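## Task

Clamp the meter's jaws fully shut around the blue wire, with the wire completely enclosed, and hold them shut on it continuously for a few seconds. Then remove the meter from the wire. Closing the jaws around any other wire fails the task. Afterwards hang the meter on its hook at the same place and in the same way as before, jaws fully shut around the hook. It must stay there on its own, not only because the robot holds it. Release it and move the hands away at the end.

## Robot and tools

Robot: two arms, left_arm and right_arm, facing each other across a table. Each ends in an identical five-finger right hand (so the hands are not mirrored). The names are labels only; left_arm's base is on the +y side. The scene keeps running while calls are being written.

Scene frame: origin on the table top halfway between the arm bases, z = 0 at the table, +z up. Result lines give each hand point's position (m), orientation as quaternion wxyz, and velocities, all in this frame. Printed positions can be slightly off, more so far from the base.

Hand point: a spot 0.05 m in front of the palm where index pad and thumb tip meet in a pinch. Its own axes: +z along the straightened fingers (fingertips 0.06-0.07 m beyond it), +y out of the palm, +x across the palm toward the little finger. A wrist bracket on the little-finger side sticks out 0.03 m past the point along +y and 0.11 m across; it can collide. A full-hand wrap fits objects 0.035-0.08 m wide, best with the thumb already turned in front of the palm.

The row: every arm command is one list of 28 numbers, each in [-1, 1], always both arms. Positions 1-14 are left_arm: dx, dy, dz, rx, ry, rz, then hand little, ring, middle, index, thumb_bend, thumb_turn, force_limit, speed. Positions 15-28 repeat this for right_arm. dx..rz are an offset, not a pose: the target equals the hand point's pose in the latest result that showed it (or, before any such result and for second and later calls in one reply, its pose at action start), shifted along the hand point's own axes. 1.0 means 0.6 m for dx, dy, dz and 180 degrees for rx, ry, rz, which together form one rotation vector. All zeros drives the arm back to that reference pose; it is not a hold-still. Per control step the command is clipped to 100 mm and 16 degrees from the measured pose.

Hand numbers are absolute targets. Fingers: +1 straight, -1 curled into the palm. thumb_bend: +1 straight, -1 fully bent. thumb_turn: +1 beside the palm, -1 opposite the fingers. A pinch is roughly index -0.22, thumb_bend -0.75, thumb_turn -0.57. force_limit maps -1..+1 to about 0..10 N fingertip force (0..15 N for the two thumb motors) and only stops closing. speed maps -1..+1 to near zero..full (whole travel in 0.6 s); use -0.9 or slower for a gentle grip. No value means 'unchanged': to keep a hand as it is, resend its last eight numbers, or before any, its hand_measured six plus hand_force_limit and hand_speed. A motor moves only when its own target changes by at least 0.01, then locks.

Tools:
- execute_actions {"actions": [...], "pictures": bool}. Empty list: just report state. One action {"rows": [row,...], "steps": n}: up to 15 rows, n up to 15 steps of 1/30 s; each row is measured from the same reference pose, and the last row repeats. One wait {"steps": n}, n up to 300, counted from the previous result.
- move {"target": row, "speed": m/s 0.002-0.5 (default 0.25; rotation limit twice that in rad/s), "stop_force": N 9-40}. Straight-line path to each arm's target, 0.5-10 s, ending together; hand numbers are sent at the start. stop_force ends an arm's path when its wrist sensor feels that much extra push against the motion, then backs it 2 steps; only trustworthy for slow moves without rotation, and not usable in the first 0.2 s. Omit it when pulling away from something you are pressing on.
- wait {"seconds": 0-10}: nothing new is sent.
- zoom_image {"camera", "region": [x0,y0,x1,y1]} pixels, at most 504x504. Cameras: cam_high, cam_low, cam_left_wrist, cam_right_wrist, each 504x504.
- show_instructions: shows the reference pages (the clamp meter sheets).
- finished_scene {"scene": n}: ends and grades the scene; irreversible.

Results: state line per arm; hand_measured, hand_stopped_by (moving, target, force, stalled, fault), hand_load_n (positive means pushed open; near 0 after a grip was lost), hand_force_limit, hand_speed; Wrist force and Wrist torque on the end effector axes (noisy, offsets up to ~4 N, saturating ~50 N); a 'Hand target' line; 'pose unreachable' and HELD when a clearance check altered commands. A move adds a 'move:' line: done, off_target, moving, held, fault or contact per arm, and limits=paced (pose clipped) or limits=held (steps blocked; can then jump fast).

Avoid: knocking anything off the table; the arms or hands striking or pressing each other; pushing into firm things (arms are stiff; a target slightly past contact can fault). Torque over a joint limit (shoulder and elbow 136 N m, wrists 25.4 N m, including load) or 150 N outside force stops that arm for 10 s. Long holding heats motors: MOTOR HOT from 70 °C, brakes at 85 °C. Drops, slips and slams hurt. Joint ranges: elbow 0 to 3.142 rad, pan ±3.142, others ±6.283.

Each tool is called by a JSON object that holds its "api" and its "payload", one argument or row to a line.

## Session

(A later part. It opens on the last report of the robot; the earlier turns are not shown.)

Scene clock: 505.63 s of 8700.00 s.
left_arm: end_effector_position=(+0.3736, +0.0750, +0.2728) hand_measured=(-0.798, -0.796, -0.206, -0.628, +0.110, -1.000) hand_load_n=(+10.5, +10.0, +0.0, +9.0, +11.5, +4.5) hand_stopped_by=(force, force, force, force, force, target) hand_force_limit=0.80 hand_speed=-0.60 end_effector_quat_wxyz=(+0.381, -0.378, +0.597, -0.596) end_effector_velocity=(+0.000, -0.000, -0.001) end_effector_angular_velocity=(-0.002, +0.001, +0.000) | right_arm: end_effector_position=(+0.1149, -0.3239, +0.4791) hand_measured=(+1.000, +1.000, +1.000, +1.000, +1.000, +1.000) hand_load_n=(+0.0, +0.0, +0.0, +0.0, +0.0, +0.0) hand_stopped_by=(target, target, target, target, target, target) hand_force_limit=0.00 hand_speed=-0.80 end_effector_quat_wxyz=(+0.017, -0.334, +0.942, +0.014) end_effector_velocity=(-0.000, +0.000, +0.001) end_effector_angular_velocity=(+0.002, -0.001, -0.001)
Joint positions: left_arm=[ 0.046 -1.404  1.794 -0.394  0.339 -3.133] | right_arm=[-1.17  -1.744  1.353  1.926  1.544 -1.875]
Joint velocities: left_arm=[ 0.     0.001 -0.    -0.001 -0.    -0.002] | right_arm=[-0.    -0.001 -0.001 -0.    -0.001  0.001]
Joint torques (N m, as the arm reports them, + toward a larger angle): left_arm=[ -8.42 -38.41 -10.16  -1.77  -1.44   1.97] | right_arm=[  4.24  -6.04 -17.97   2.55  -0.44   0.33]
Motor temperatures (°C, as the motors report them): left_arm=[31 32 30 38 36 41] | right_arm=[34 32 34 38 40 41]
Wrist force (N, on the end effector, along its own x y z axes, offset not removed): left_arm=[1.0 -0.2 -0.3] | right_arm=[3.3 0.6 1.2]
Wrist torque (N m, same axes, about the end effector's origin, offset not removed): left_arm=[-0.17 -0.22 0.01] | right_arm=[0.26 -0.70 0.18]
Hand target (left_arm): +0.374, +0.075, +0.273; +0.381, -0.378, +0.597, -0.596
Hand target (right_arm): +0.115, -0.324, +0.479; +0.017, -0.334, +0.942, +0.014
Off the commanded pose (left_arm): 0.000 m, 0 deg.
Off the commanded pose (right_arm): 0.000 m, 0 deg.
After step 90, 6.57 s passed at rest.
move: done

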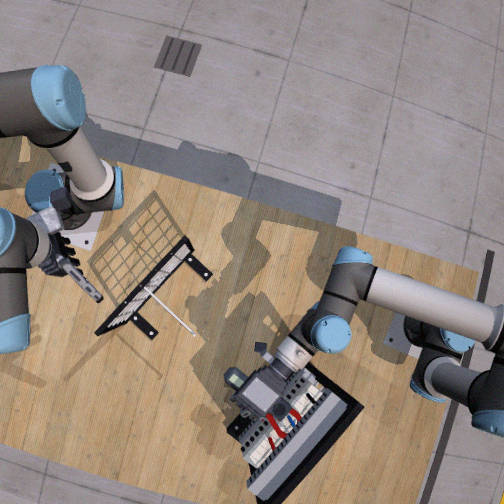

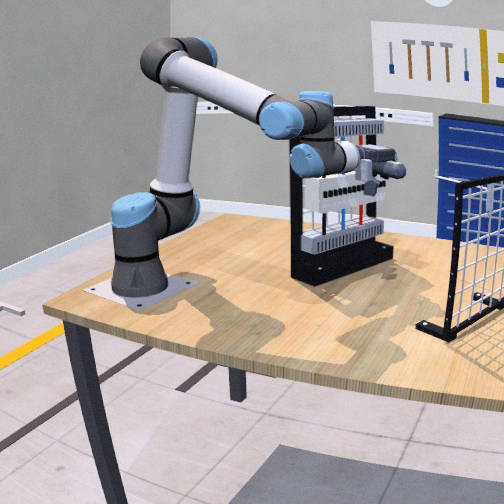

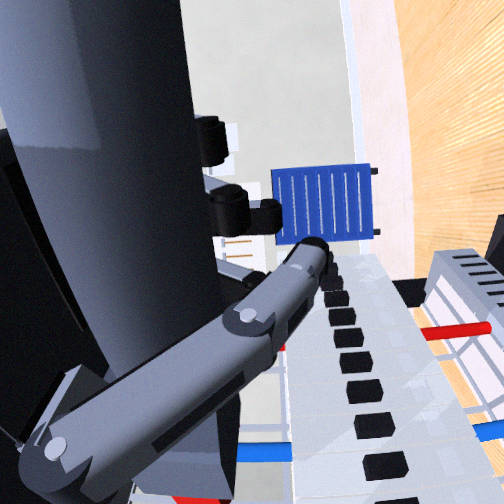

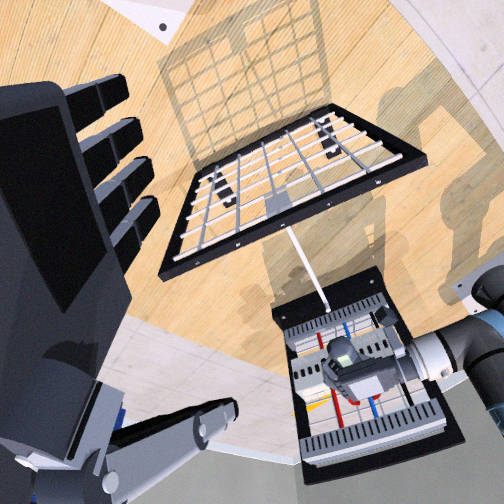

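{"api": "move", "payload": {
  "target": [0,0,0,0,0,0,-1,-1,-0.95,-0.95,-1,-1,0.8,-0.6,0,0,0,0,0,0,1,1,1,1,1,1,0,-0.8]
}}

{"api": "zoom_image", "payload": {
  "camera": "cam_high",
  "region": [250, 385, 320, 455]
}}

{"api": "move", "payload": {
  "target": [0,0,-0.025,0,0,0,-1,-1,-0.95,-0.95,-1,-1,0.8,-0.6,0,0,0,0,0,0,1,1,1,1,1,1,0,-0.8],
  "speed": 0.03,
  "stop_force": 12
}}

{"api": "zoom_image", "payload": {
  "camera": "cam_high",
  "region": [250, 385, 320, 455]
}}

Scene clock: 517.80 s of 8700.00 s.
left_arm: end_effector_position=(+0.3736, +0.0750, +0.2728) hand_measured=(-0.798, -0.796, -0.664, -0.628, +0.110, -1.000) hand_load_n=(+10.0, +10.0, +10.0, +0.0, +11.5, +4.5) hand_stopped_by=(force, force, force, force, force, target) hand_force_limit=0.80 hand_speed=-0.60 end_effector_quat_wxyz=(+0.381, -0.378, +0.597, -0.596) end_effector_velocity=(+0.000, +0.000, -0.002) end_effector_angular_velocity=(+0.005, -0.001, -0.000) | right_arm: end_effector_position=(+0.1149, -0.3239, +0.4791) hand_measured=(+1.000, +1.000, +1.000, +1.000, +1.000, +1.000) hand_load_n=(+0.0, +0.0, +0.0, +0.0, +0.0, +0.0) hand_stopped_by=(target, target, target, target, target, target) hand_force_limit=0.00 hand_speed=-0.80 end_effector_quat_wxyz=(+0.017, -0.334, +0.942, +0.014) end_effector_velocity=(+0.000, +0.000, +0.000) end_effector_angular_velocity=(+0.000, -0.001, +0.000)
Joint positions: left_arm=[ 0.046 -1.404  1.794 -0.394  0.339 -3.133] | right_arm=[-1.17  -1.744  1.353  1.926  1.544 -1.875]
Joint velocities: left_arm=[ 0.     0.002  0.002 -0.     0.     0.001] | right_arm=[-0.     0.001 -0.001  0.     0.    -0.   ]
Joint torques (N m, as the arm reports them, + toward a larger angle): left_arm=[ -7.87 -38.6  -11.68  -0.52  -1.73   1.59] | right_arm=[  3.96  -5.89 -18.17   2.56  -0.39   0.42]
Motor temperatures (°C, as the motors report them): left_arm=[31 32 30 38 36 41] | right_arm=[34 32 34 38 40 41]
Wrist force (N, on the end effector, along its own x y z axes, offset not removed): left_arm=[1.4 -0.1 -3.6] | right_arm=[2.2 1.9 4.3]
Wrist torque (N m, same axes, about the end effector's origin, offset not removed): left_arm=[-0.05 -0.08 0.06] | right_arm=[0.03 -0.46 0.26]
Hand target (left_arm): +0.374, +0.075, +0.273; +0.381, -0.378, +0.597, -0.596
Hand target (right_arm): +0.115, -0.324, +0.479; +0.017, -0.334, +0.942, +0.014
Off the commanded pose (left_arm): 0.000 m, 0 deg.
Off the commanded pose (right_arm): 0.000 m, 0 deg.
After step 90, 8.20 s passed at rest.
move: done

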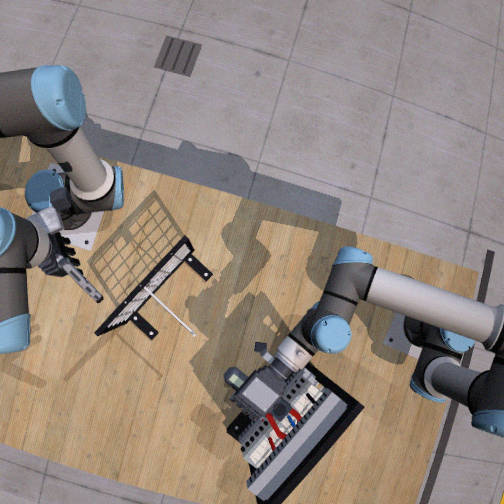

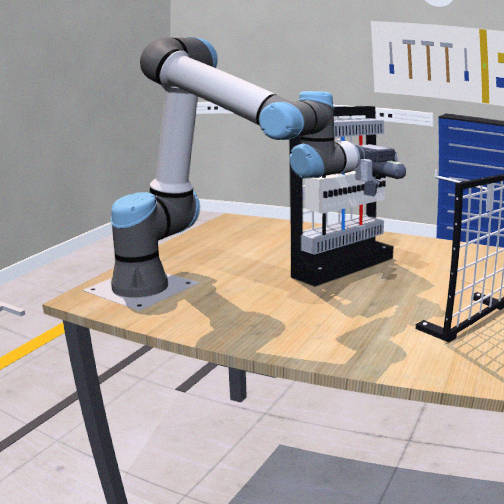

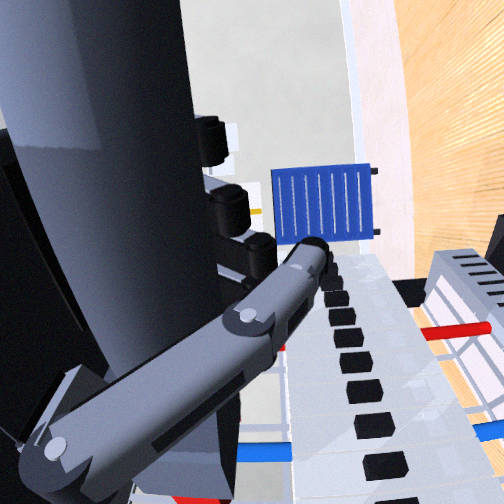

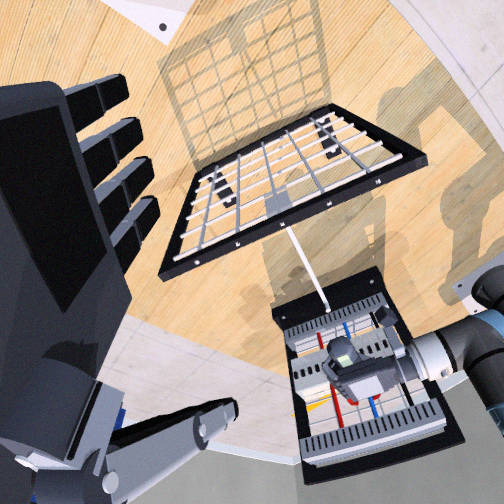

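Region (250, 385, 320, 455) of cam_high's 504x504 image, scaled by 7.200, with more detail than that image has.

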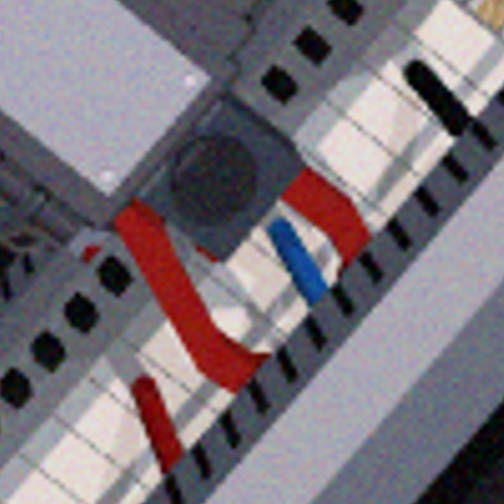

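Scene clock: 518.63 s of 8700.00 s.
left_arm: end_effector_position=(+0.3603, +0.0812, +0.2728) hand_measured=(-0.798, -0.796, -0.664, -0.628, +0.110, -1.000) hand_load_n=(+10.0, +10.0, +10.0, +0.0, +11.5, +4.5) hand_stopped_by=(force, force, force, force, force, target) hand_force_limit=0.80 hand_speed=-0.60 end_effector_quat_wxyz=(+0.381, -0.378, +0.597, -0.596) end_effector_velocity=(-0.002, +0.001, -0.000) end_effector_angular_velocity=(+0.002, -0.001, -0.000) | right_arm: end_effector_position=(+0.1149, -0.3239, +0.4791) hand_measured=(+1.000, +1.000, +1.000, +1.000, +1.000, +1.000) hand_load_n=(+0.0, +0.0, +0.0, +0.0, +0.0, +0.0) hand_stopped_by=(target, target, target, target, target, target) hand_force_limit=0.00 hand_speed=-0.80 end_effector_quat_wxyz=(+0.017, -0.334, +0.942, +0.014) end_effector_velocity=(+0.000, -0.000, -0.001) end_effector_angular_velocity=(-0.002, +0.001, -0.001)
Joint positions: left_arm=[ 0.014 -1.424  1.818 -0.398  0.306 -3.133] | right_arm=[-1.17  -1.744  1.353  1.926  1.544 -1.875]
Joint velocities: left_arm=[-0.006 -0.004  0.006 -0.002 -0.006  0.002] | right_arm=[-0.     0.001  0.001 -0.     0.002  0.001]
Joint torques (N m, as the arm reports them, + toward a larger angle): left_arm=[ -7.81 -38.24 -10.57  -1.92  -2.36   2.08] | right_arm=[  3.55  -5.93 -18.48   2.43  -0.51   0.34]
Motor temperatures (°C, as the motors report them): left_arm=[31 32 30 38 36 41] | right_arm=[34 32 34 38 40 41]
Wrist force (N, on the end effector, along its own x y z axes, offset not removed): left_arm=[1.7 1.6 -0.9] | right_arm=[1.2 1.9 3.5]
Wrist torque (N m, same axes, about the end effector's origin, offset not removed): left_arm=[0.02 -0.20 0.08] | right_arm=[0.22 -0.41 0.25]
Hand target (left_arm): +0.360, +0.081, +0.273; +0.381, -0.378, +0.597, -0.596
Hand target (right_arm): +0.115, -0.324, +0.479; +0.017, -0.334, +0.942, +0.014
Off the commanded pose (left_arm): 0.000 m, 0 deg.
Off the commanded pose (right_arm): 0.000 m, 0 deg.
move: done

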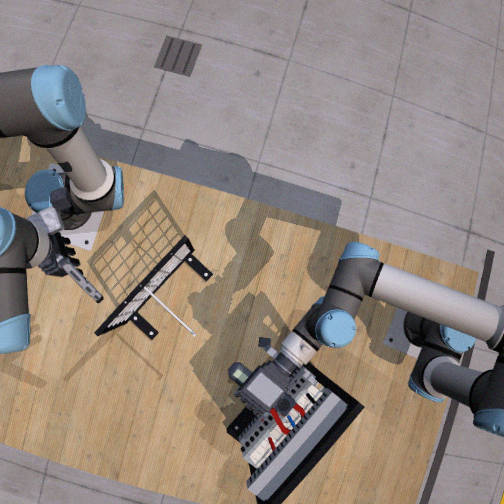

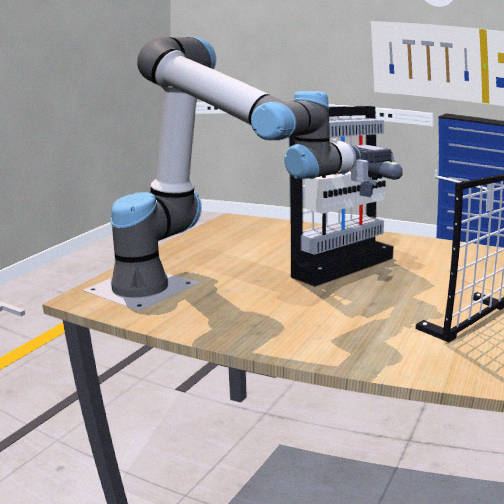

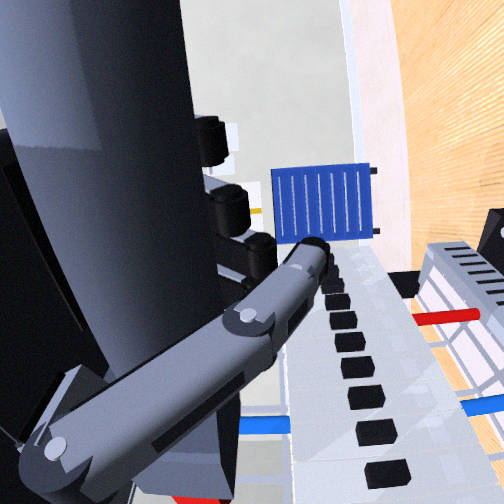

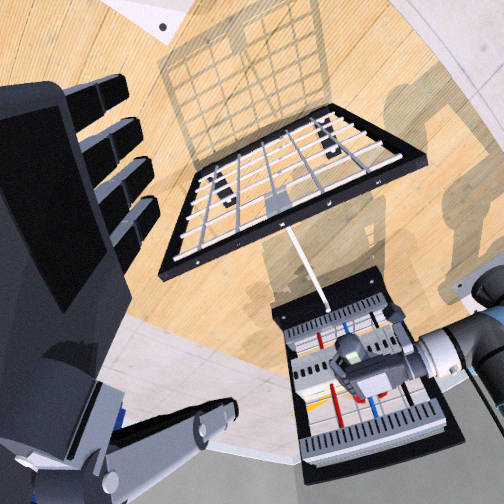

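Region (250, 385, 320, 455) of cam_high's 504x504 image, scaled by 7.200, with more detail than that image has.

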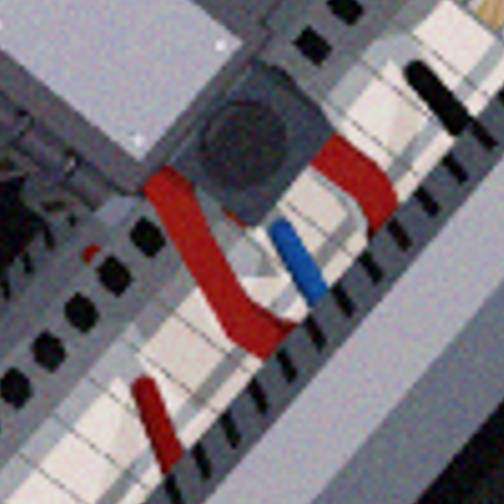

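{"api": "move", "payload": {
  "target": [0.0942,0,-0.0039,0,0,0,-1,-1,-0.95,-0.95,-1,-1,0.8,-0.6,0,0,0,0,0,0,1,1,1,1,1,1,0,-0.8],
  "speed": 0.05,
  "stop_force": 12
}}

{"api": "zoom_image", "payload": {
  "camera": "cam_high",
  "region": [230, 365, 320, 455]
}}

Scene clock: 529.80 s of 8700.00 s.
left_arm: end_effector_position=(+0.3344, +0.0312, +0.2726) hand_measured=(-0.798, -0.796, -0.664, -0.628, +0.110, -1.000) hand_load_n=(+10.0, +10.0, +10.0, +0.0, +11.5, +4.5) hand_stopped_by=(force, force, force, force, force, target) hand_force_limit=0.80 hand_speed=-0.60 end_effector_quat_wxyz=(+0.381, -0.378, +0.597, -0.596) end_effector_velocity=(-0.001, -0.001, +0.000) end_effector_angular_velocity=(-0.000, +0.001, +0.001) | right_arm: end_effector_position=(+0.1149, -0.3239, +0.4791) hand_measured=(+1.000, +1.000, +1.000, +1.000, +1.000, +1.000) hand_load_n=(+0.0, +0.0, +0.0, +0.0, +0.0, +0.0) hand_stopped_by=(target, target, target, target, target, target) hand_force_limit=0.00 hand_speed=-0.80 end_effector_quat_wxyz=(+0.017, -0.334, +0.942, +0.014) end_effector_velocity=(-0.000, +0.000, +0.000) end_effector_angular_velocity=(+0.002, -0.001, -0.000)
Joint positions: left_arm=[-0.027 -1.317  1.687 -0.375  0.266 -3.132] | right_arm=[-1.17  -1.744  1.353  1.926  1.544 -1.875]
Joint velocities: left_arm=[-0.001  0.003 -0.005  0.005 -0.001 -0.003] | right_arm=[ 0.    -0.    -0.001  0.    -0.001  0.   ]
Joint torques (N m, as the arm reports them, + toward a larger angle): left_arm=[ -8.4  -20.76 -31.12   1.29  -2.3   -2.89] | right_arm=[  3.65  -6.3  -18.52   2.71  -0.38   0.58]
Motor temperatures (°C, as the motors report them): left_arm=[31 32 30 38 36 41] | right_arm=[34 32 34 38 40 41]
Wrist force (N, on the end effector, along its own x y z axes, offset not removed): left_arm=[3.0 -1.9 -2.3] | right_arm=[2.2 0.5 -0.2]
Wrist torque (N m, same axes, about the end effector's origin, offset not removed): left_arm=[-0.26 -0.49 -0.12] | right_arm=[0.21 -0.41 0.03]
Hand target (left_arm): +0.334, +0.031, +0.273; +0.381, -0.378, +0.597, -0.596
Hand target (right_arm): +0.115, -0.324, +0.479; +0.017, -0.334, +0.942, +0.014
Off the commanded pose (left_arm): 0.000 m, 0 deg.
Off the commanded pose (right_arm): 0.000 m, 0 deg.
After step 90, 6.63 s passed at rest.
move: done

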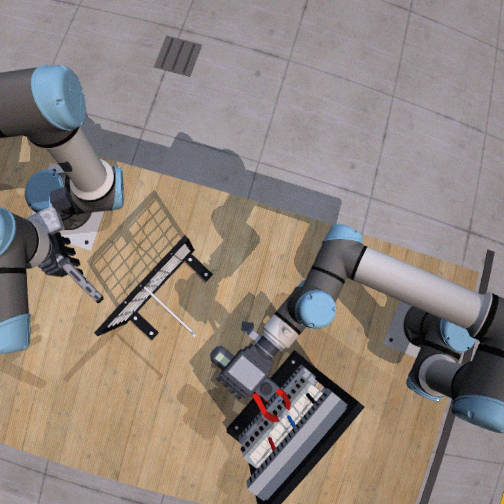

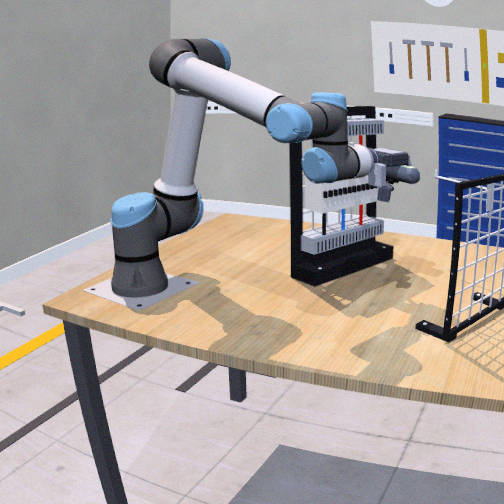

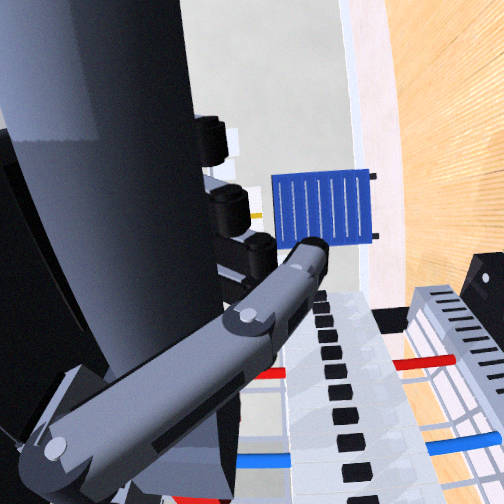

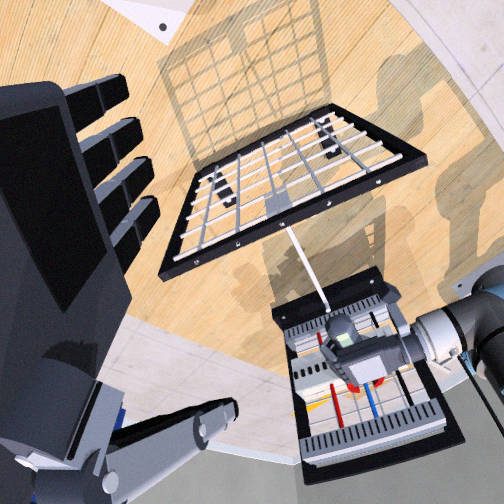

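Region (230, 365, 320, 455) of cam_high's 504x504 image, scaled by 5.600, with more detail than that image has.

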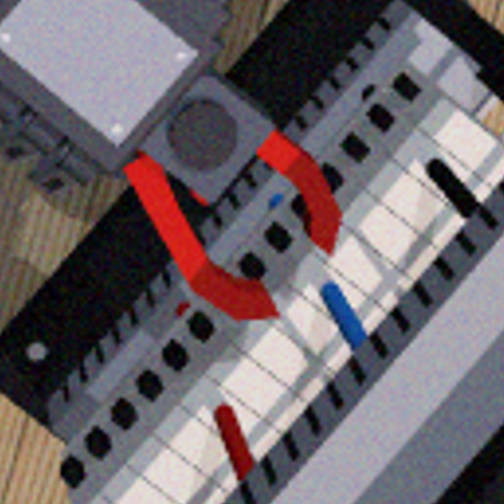

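{"api": "move", "payload": {
  "target": [0.1865,0.1678,-0.0126,0.00599,0.00855,0.38889,-1,-1,-0.95,-0.95,-1,-1,0.8,-0.6,0,0,0,0,0,0,1,1,1,1,1,1,0,-0.8],
  "speed": 0.22
}}

Scene clock: 546.87 s of 8700.00 s.
left_arm: end_effector_position=(+0.2807, -0.0667, +0.1715) hand_measured=(-0.798, -0.796, -0.664, -0.628, +0.110, -1.000) hand_load_n=(+10.0, +10.0, +10.0, +0.0, +11.5, +4.5) hand_stopped_by=(force, force, force, force, force, target) hand_force_limit=0.80 hand_speed=-0.60 end_effector_quat_wxyz=(+0.649, +0.043, +0.706, -0.280) end_effector_velocity=(-0.000, -0.000, -0.002) end_effector_angular_velocity=(+0.008, -0.016, -0.000) | right_arm: end_effector_position=(+0.1149, -0.3239, +0.4791) hand_measured=(+1.000, +1.000, +1.000, +1.000, +1.000, +1.000) hand_load_n=(+0.0, +0.0, +0.0, +0.0, +0.0, +0.0) hand_stopped_by=(target, target, target, target, target, target) hand_force_limit=0.00 hand_speed=-0.80 end_effector_quat_wxyz=(+0.017, -0.334, +0.942, +0.014) end_effector_velocity=(+0.000, -0.000, +0.001) end_effector_angular_velocity=(+0.001, -0.003, -0.001)
Joint positions: left_arm=[-0.102 -0.867  1.474 -0.605  0.221 -1.919] | right_arm=[-1.17  -1.744  1.353  1.926  1.544 -1.875]
Joint velocities: left_arm=[-0.    -0.002  0.02  -0.068 -0.     0.063] | right_arm=[-0.    -0.    -0.003  0.     0.     0.001]
Joint torques (N m, as the arm reports them, + toward a larger angle): left_arm=[ -7.99 -58.27  -8.22  -1.83   0.02   1.97] | right_arm=[  2.9   -6.   -18.37   2.5   -0.32   0.52]
Motor temperatures (°C, as the motors report them): left_arm=[31 32 30 38 36 41] | right_arm=[34 32 34 38 40 41]
Wrist force (N, on the end effector, along its own x y z axes, offset not removed): left_arm=[3.7 -1.8 -1.2] | right_arm=[-0.1 2.4 1.9]
Wrist torque (N m, same axes, about the end effector's origin, offset not removed): left_arm=[-0.25 -0.37 0.02] | right_arm=[0.50 0.09 0.11]
Hand target (left_arm): +0.281, -0.067, +0.172; +0.650, +0.044, +0.705, -0.280
Hand target (right_arm): +0.115, -0.324, +0.479; +0.017, -0.334, +0.942, +0.014
Off the commanded pose (left_arm): 0.000 m, 0 deg.
Off the commanded pose (right_arm): 0.000 m, 0 deg.
After step 90, 10.80 s passed at rest.
move: done

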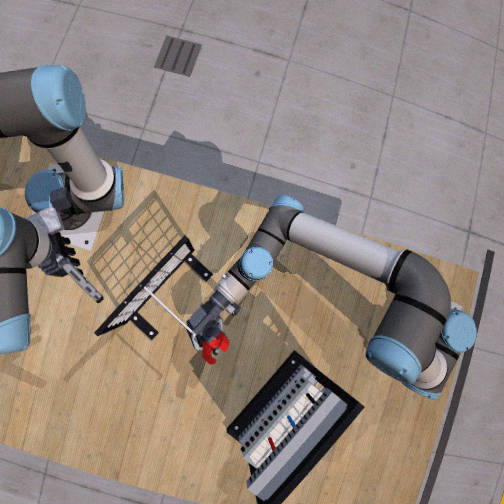

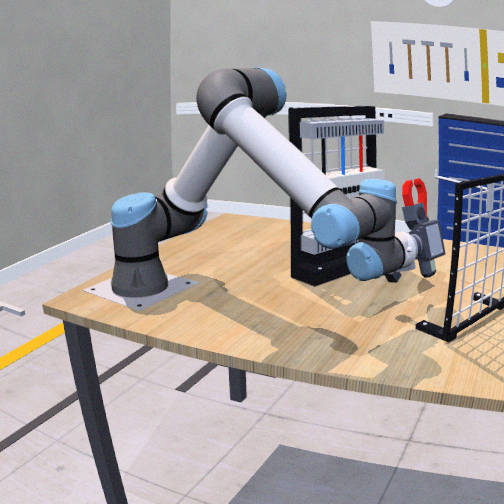

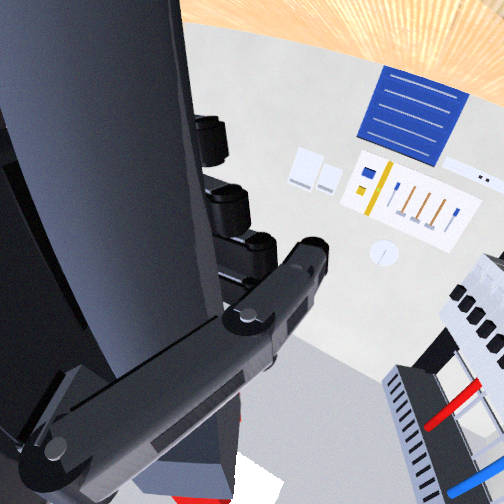

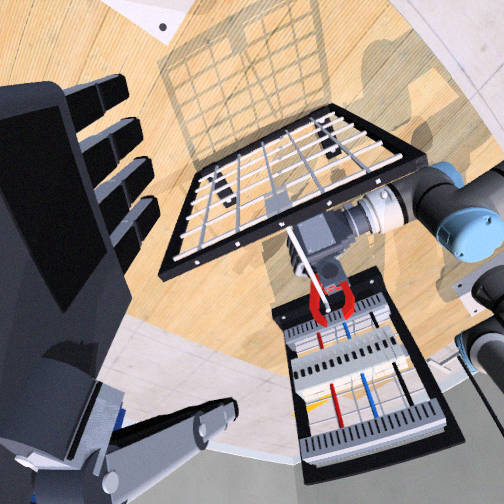

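{"api": "move", "payload": {
  "target": [0.0373,-0.1038,-0.0005,0,0,0.1111,-1,-1,-0.95,-0.95,-1,-1,0.8,-0.6,0,0,0,0,0,0,1,1,1,1,1,1,0,-0.8],
  "speed": 0.15
}}

{"api": "zoom_image", "payload": {
  "camera": "cam_high",
  "region": [140, 270, 230, 360]
}}

{"api": "zoom_image", "payload": {
  "camera": "cam_right_wrist",
  "region": [260, 210, 380, 330]
}}

Scene clock: 561.87 s of 8700.00 s.
left_arm: end_effector_position=(+0.2507, -0.1255, +0.1716) hand_measured=(-0.798, -0.796, -0.664, -0.628, +0.110, -1.000) hand_load_n=(+10.0, +10.0, +10.0, +0.0, +11.5, +4.5) hand_stopped_by=(force, force, force, force, force, target) hand_force_limit=0.80 hand_speed=-0.60 end_effector_quat_wxyz=(+0.688, +0.165, +0.688, -0.163) end_effector_velocity=(-0.001, -0.002, +0.000) end_effector_angular_velocity=(+0.011, -0.009, +0.001) | right_arm: end_effector_position=(+0.1149, -0.3239, +0.4791) hand_measured=(+1.000, +1.000, +1.000, +1.000, +1.000, +1.000) hand_load_n=(+0.0, +0.0, +0.0, +0.0, +0.0, +0.0) hand_stopped_by=(target, target, target, target, target, target) hand_force_limit=0.00 hand_speed=-0.80 end_effector_quat_wxyz=(+0.017, -0.334, +0.942, +0.014) end_effector_velocity=(-0.000, -0.000, +0.000) end_effector_angular_velocity=(+0.000, -0.002, -0.000)
Joint positions: left_arm=[-0.122 -0.727  1.275 -0.542  0.201 -1.574] | right_arm=[-1.17  -1.744  1.353  1.926  1.544 -1.875]
Joint velocities: left_arm=[-0.     0.003 -0.001 -0.019 -0.001  0.031] | right_arm=[-0.    -0.001 -0.001 -0.     0.001  0.   ]
Joint torques (N m, as the arm reports them, + toward a larger angle): left_arm=[ -8.27 -41.1  -32.    -1.76  -2.07   2.25] | right_arm=[  3.17  -5.86 -17.98   2.6   -0.26   0.28]
Motor temperatures (°C, as the motors report them): left_arm=[31 32 30 38 36 41] | right_arm=[34 32 34 38 40 41]
Wrist force (N, on the end effector, along its own x y z axes, offset not removed): left_arm=[4.3 -2.7 -2.4] | right_arm=[2.1 1.1 1.8]
Wrist torque (N m, same axes, about the end effector's origin, offset not removed): left_arm=[-0.22 -0.49 0.04] | right_arm=[0.13 -0.45 -0.01]
Hand target (left_arm): +0.251, -0.126, +0.172; +0.688, +0.165, +0.688, -0.163
Hand target (right_arm): +0.115, -0.324, +0.479; +0.017, -0.334, +0.942, +0.014
Off the commanded pose (left_arm): 0.000 m, 0 deg.
Off the commanded pose (right_arm): 0.000 m, 0 deg.
After step 90, 10.40 s passed at rest.
move: done

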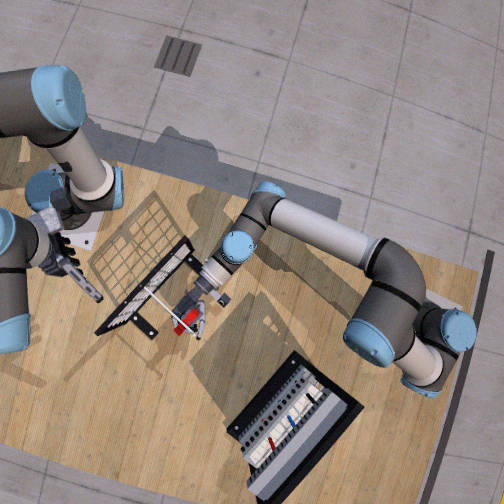

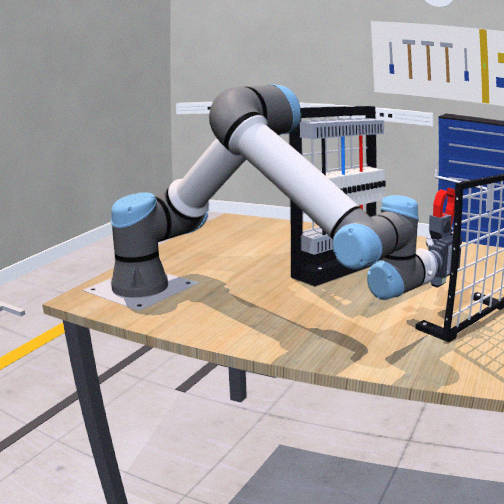

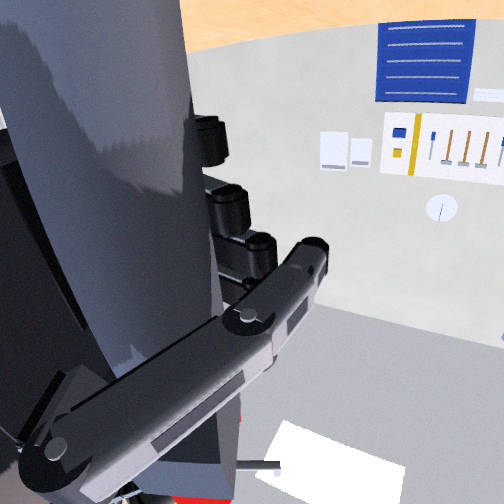

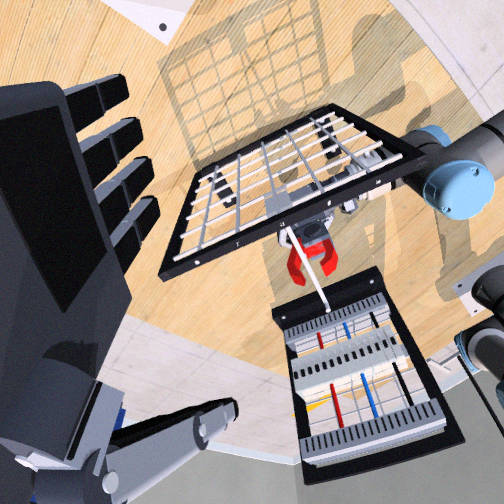

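Region (140, 270, 230, 360) of cam_high's 504x504 image, scaled by 5.600, with more detail than that image has.

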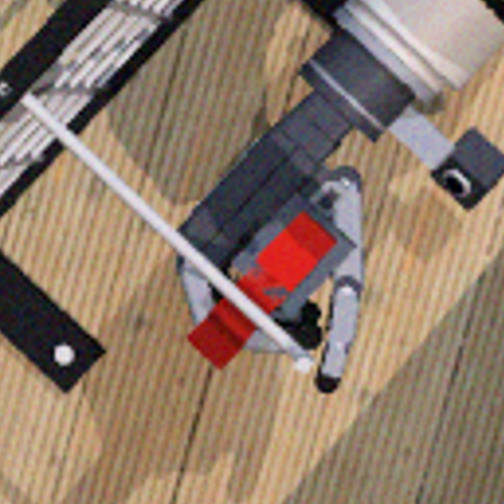

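Region (260, 210, 380, 330) of cam_right_wrist's 504x504 image, scaled by 4.200, with more detail than that image has.

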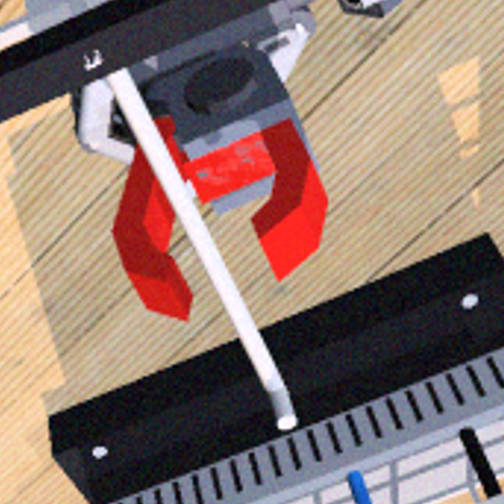

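{"api": "move", "payload": {
  "target": [-0.0667,0,0,0,0,0,-1,-1,-0.95,-0.95,-1,-1,0.8,-0.6,0,0,0,0,0,0,1,1,1,1,1,1,0,-0.8],
  "speed": 0.04,
  "stop_force": 10
}}

{"api": "zoom_image", "payload": {
  "camera": "cam_high",
  "region": [140, 270, 230, 360]
}}

{"api": "zoom_image", "payload": {
  "camera": "cam_right_wrist",
  "region": [260, 210, 380, 330]
}}

Scene clock: 571.80 s of 8700.00 s.
left_arm: end_effector_position=(+0.2507, -0.1255, +0.2114) hand_measured=(-0.798, -0.796, -0.664, -0.628, +0.110, -1.000) hand_load_n=(+10.0, +10.0, +10.0, +0.0, +11.5, +4.5) hand_stopped_by=(force, force, force, force, force, target) hand_force_limit=0.80 hand_speed=-0.60 end_effector_quat_wxyz=(+0.688, +0.165, +0.688, -0.163) end_effector_velocity=(+0.000, +0.000, +0.002) end_effector_angular_velocity=(+0.001, +0.001, +0.000) | right_arm: end_effector_position=(+0.1149, -0.3239, +0.4791) hand_measured=(+1.000, +1.000, +1.000, +1.000, +1.000, +1.000) hand_load_n=(+0.0, +0.0, +0.0, +0.0, +0.0, +0.0) hand_stopped_by=(target, target, target, target, target, target) hand_force_limit=0.00 hand_speed=-0.80 end_effector_quat_wxyz=(+0.017, -0.334, +0.942, +0.014) end_effector_velocity=(+0.000, -0.000, -0.000) end_effector_angular_velocity=(-0.001, +0.001, -0.000)
Joint positions: left_arm=[-0.122 -0.775  1.251 -0.471  0.201 -1.573] | right_arm=[-1.17  -1.744  1.353  1.926  1.544 -1.875]
Joint velocities: left_arm=[ 0.    -0.002 -0.003  0.01  -0.    -0.005] | right_arm=[-0.     0.001  0.     0.     0.001  0.   ]
Joint torques (N m, as the arm reports them, + toward a larger angle): left_arm=[  8.07 -61.75 -30.18   1.65   1.35  -2.38] | right_arm=[  3.46  -6.81 -18.18   2.55  -0.37   0.41]
Motor temperatures (°C, as the motors report them): left_arm=[31 32 30 38 36 41] | right_arm=[34 32 34 38 40 41]
Wrist force (N, on the end effector, along its own x y z axes, offset not removed): left_arm=[2.9 -3.4 -1.4] | right_arm=[2.2 0.2 3.9]
Wrist torque (N m, same axes, about the end effector's origin, offset not removed): left_arm=[-0.42 -0.22 0.04] | right_arm=[-0.05 -0.60 0.17]
Hand target (left_arm): +0.251, -0.126, +0.212; +0.688, +0.165, +0.688, -0.163
Hand target (right_arm): +0.115, -0.324, +0.479; +0.017, -0.334, +0.942, +0.014
Off the commanded pose (left_arm): 0.000 m, 0 deg.
Off the commanded pose (right_arm): 0.000 m, 0 deg.
After step 90, 5.57 s passed at rest.
move: done

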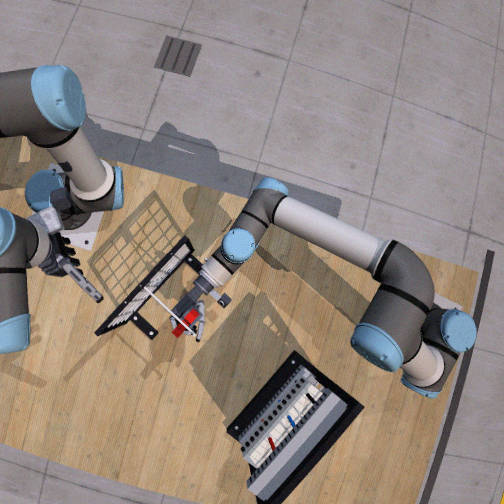

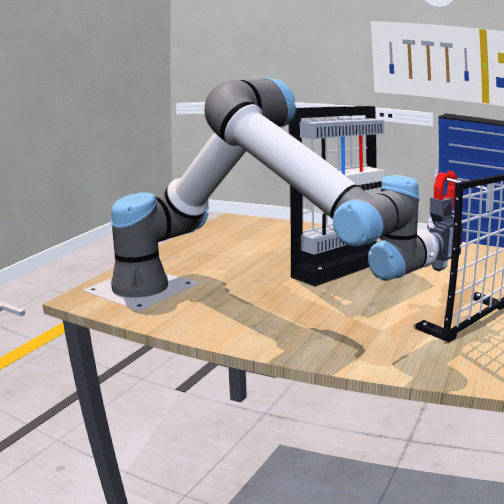

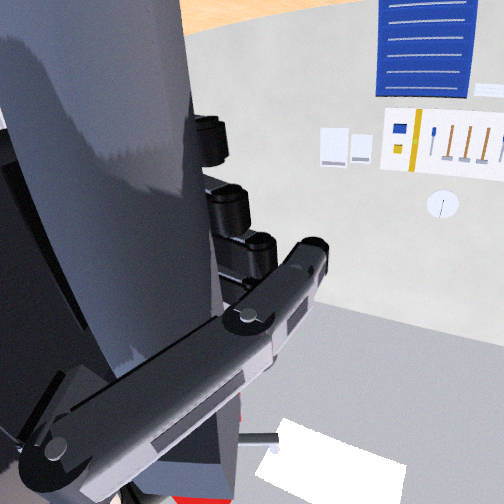

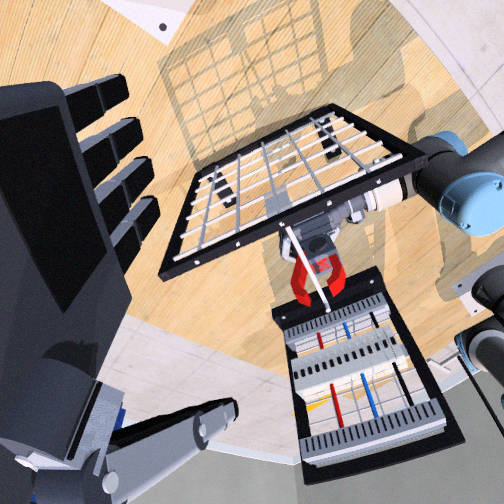

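Region (140, 270, 230, 360) of cam_high's 504x504 image, scaled by 5.600, with more detail than that image has.

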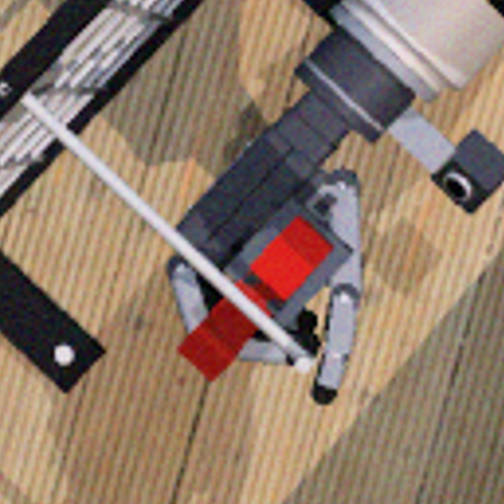

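Region (260, 210, 380, 330) of cam_right_wrist's 504x504 image, scaled by 4.200, with more detail than that image has.

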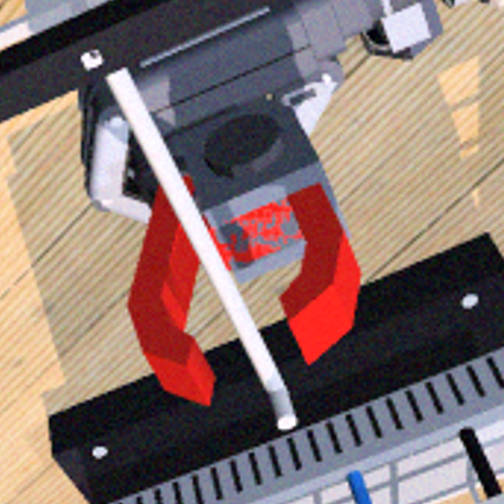

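{"api": "move", "payload": {
  "target": [-0.0075,0,0,0,0,0,-1,-1,-0.95,-0.95,-1,-1,0.8,-0.6,0,0,0,0,0,0,1,1,1,1,1,1,0,-0.8],
  "speed": 0.02,
  "stop_force": 10
}}

{"api": "move", "payload": {
  "target": [0,0,0.0233,0,0,0,-1,-1,-0.95,-0.95,-1,-1,0.8,-0.6,0,0,0,0,0,0,1,1,1,1,1,1,0,-0.8],
  "speed": 0.03,
  "stop_force": 10
}}

{"api": "zoom_image", "payload": {
  "camera": "cam_high",
  "region": [140, 270, 230, 360]
}}

{"api": "zoom_image", "payload": {
  "camera": "cam_right_wrist",
  "region": [260, 210, 380, 330]
}}

Scene clock: 583.53 s of 8700.00 s.
left_arm: end_effector_position=(+0.2507, -0.1255, +0.2157) hand_measured=(-0.798, -0.796, -0.664, -0.628, +0.110, -1.000) hand_load_n=(+10.0, +10.0, +10.0, +0.0, +11.5, +4.5) hand_stopped_by=(force, force, force, force, force, target) hand_force_limit=0.80 hand_speed=-0.60 end_effector_quat_wxyz=(+0.688, +0.165, +0.688, -0.163) end_effector_velocity=(-0.000, -0.000, +0.001) end_effector_angular_velocity=(+0.003, -0.001, -0.000) | right_arm: end_effector_position=(+0.1149, -0.3239, +0.4791) hand_measured=(+1.000, +1.000, +1.000, +1.000, +1.000, +1.000) hand_load_n=(+0.0, +0.0, +0.0, +0.0, +0.0, +0.0) hand_stopped_by=(target, target, target, target, target, target) hand_force_limit=0.00 hand_speed=-0.80 end_effector_quat_wxyz=(+0.017, -0.334, +0.942, +0.014) end_effector_velocity=(-0.000, +0.000, -0.000) end_effector_angular_velocity=(+0.000, +0.002, -0.001)
Joint positions: left_arm=[-0.122 -0.78   1.247 -0.463  0.201 -1.573] | right_arm=[-1.17  -1.744  1.353  1.926  1.544 -1.875]
Joint velocities: left_arm=[-0.    -0.    -0.001  0.004  0.     0.001] | right_arm=[ 0.     0.     0.002  0.    -0.001  0.001]
Joint torques (N m, as the arm reports them, + toward a larger angle): left_arm=[  2.44 -62.34 -30.72   1.19   0.37   1.88] | right_arm=[  3.22  -5.95 -18.31   2.82  -0.43   0.56]
Motor temperatures (°C, as the motors report them): left_arm=[31 32 30 38 36 41] | right_arm=[34 32 34 38 40 41]
Wrist force (N, on the end effector, along its own x y z axes, offset not removed): left_arm=[2.6 -1.1 -1.9] | right_arm=[0.3 2.8 -1.1]
Wrist torque (N m, same axes, about the end effector's origin, offset not removed): left_arm=[0.05 -0.29 -0.09] | right_arm=[0.63 -0.09 0.15]
Hand target (left_arm): +0.251, -0.126, +0.216; +0.688, +0.165, +0.688, -0.163
Hand target (right_arm): +0.115, -0.324, +0.479; +0.017, -0.334, +0.942, +0.014
Off the commanded pose (left_arm): 0.000 m, 0 deg.
Off the commanded pose (right_arm): 0.000 m, 0 deg.
After step 90, 8.03 s passed at rest.
move: done

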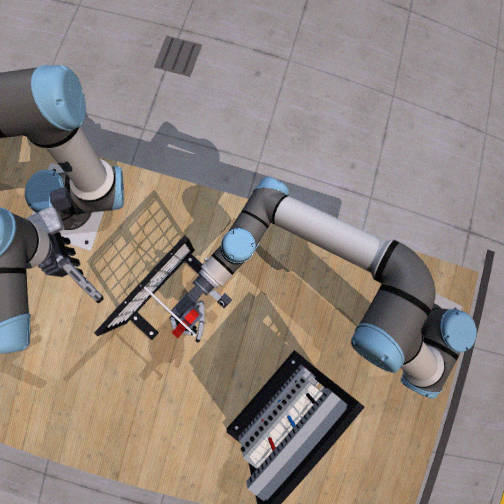

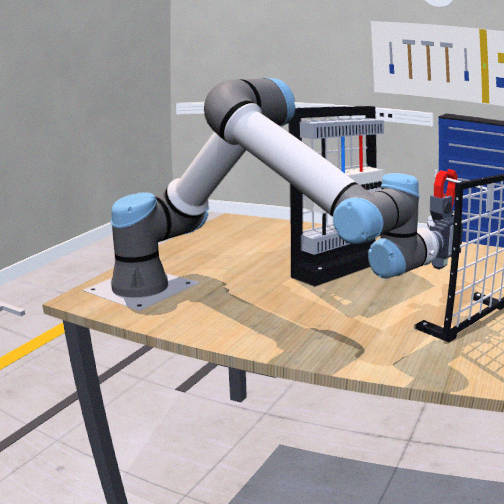

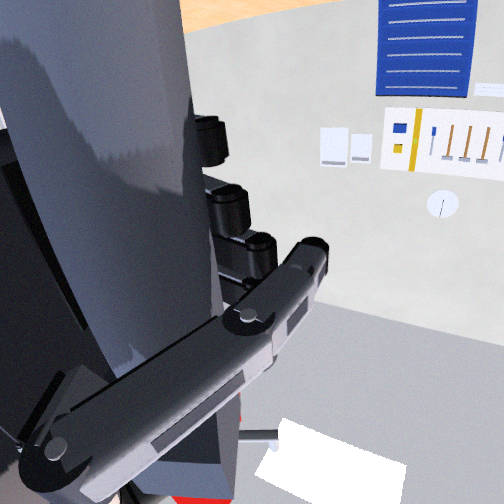

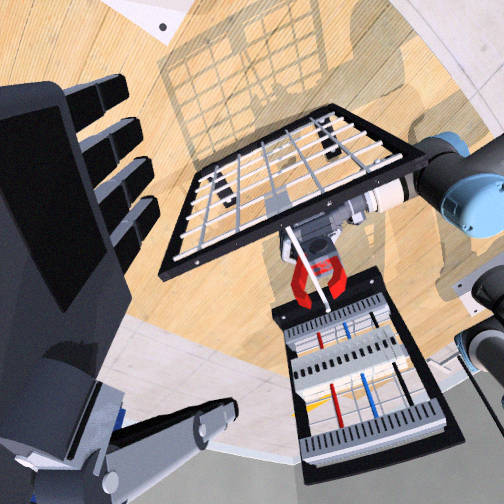

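Scene clock: 584.33 s of 8700.00 s.
left_arm: end_effector_position=(+0.2630, -0.1317, +0.2157) hand_measured=(-0.798, -0.796, -0.664, -0.628, +0.110, -1.000) hand_load_n=(+10.0, +10.0, +10.0, +0.0, +11.5, +4.5) hand_stopped_by=(force, force, force, force, force, target) hand_force_limit=0.80 hand_speed=-0.60 end_effector_quat_wxyz=(+0.688, +0.165, +0.688, -0.163) end_effector_velocity=(+0.002, -0.001, -0.000) end_effector_angular_velocity=(-0.001, +0.001, +0.000) | right_arm: end_effector_position=(+0.1149, -0.3239, +0.4791) hand_measured=(+1.000, +1.000, +1.000, +1.000, +1.000, +1.000) hand_load_n=(+0.0, +0.0, +0.0, +0.0, +0.0, +0.0) hand_stopped_by=(target, target, target, target, target, target) hand_force_limit=0.00 hand_speed=-0.80 end_effector_quat_wxyz=(+0.017, -0.334, +0.942, +0.014) end_effector_velocity=(+0.000, -0.000, +0.000) end_effector_angular_velocity=(-0.001, -0.000, +0.000)
Joint positions: left_arm=[-0.102 -0.768  1.224 -0.453  0.221 -1.572] | right_arm=[-1.17  -1.744  1.353  1.926  1.544 -1.875]
Joint velocities: left_arm=[ 0.004  0.003 -0.006  0.004  0.003 -0.003] | right_arm=[-0.     0.    -0.     0.     0.001 -0.   ]
Joint torques (N m, as the arm reports them, + toward a larger angle): left_arm=[  8.01 -41.45 -31.74   1.63   2.04  -2.39] | right_arm=[  3.55  -6.47 -18.02   2.58  -0.38   0.41]
Motor temperatures (°C, as the motors report them): left_arm=[31 32 30 38 36 41] | right_arm=[34 32 34 38 40 41]
Wrist force (N, on the end effector, along its own x y z axes, offset not removed): left_arm=[4.9 -3.1 0.3] | right_arm=[1.6 3.5 0.0]
Wrist torque (N m, same axes, about the end effector's origin, offset not removed): left_arm=[-0.45 -0.58 0.10] | right_arm=[0.65 -0.29 0.32]
Hand target (left_arm): +0.263, -0.132, +0.216; +0.688, +0.165, +0.688, -0.163
Hand target (right_arm): +0.115, -0.324, +0.479; +0.017, -0.334, +0.942, +0.014
Off the commanded pose (left_arm): 0.000 m, 0 deg.
Off the commanded pose (right_arm): 0.000 m, 0 deg.
move: done

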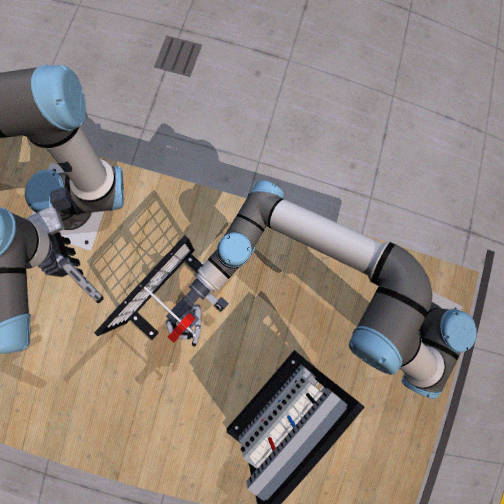

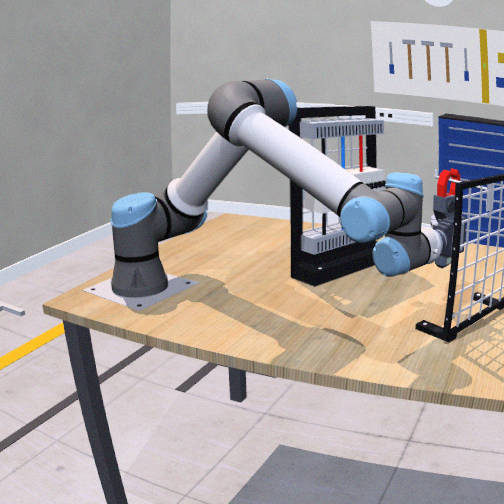

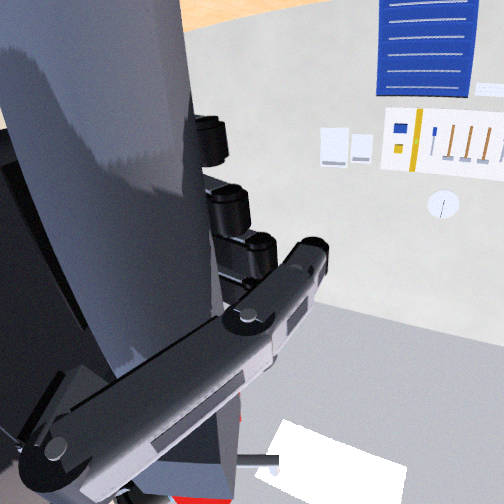

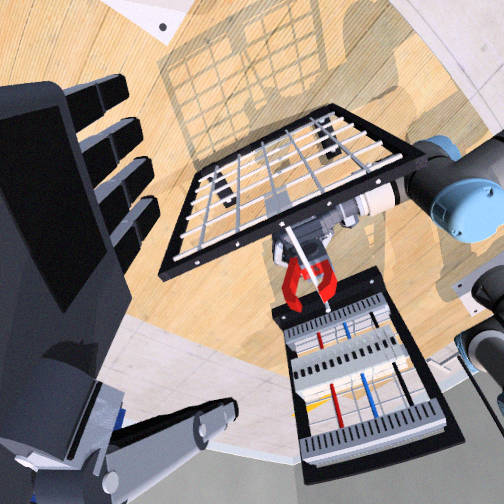

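Region (140, 270, 230, 360) of cam_high's 504x504 image, scaled by 5.600, with more detail than that image has.

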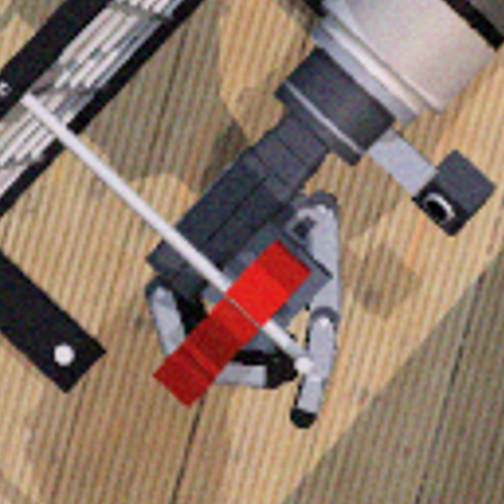

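Region (260, 210, 380, 330) of cam_right_wrist's 504x504 image, scaled by 4.200, with more detail than that image has.

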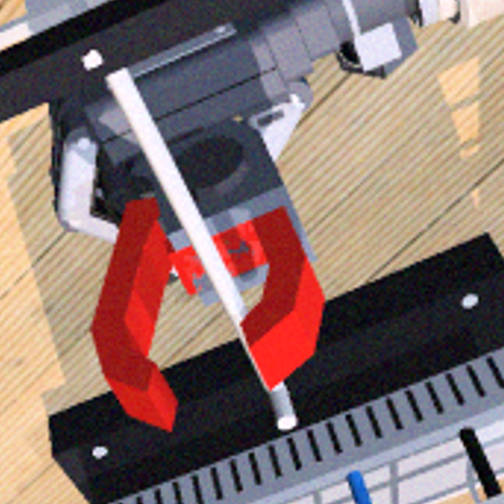

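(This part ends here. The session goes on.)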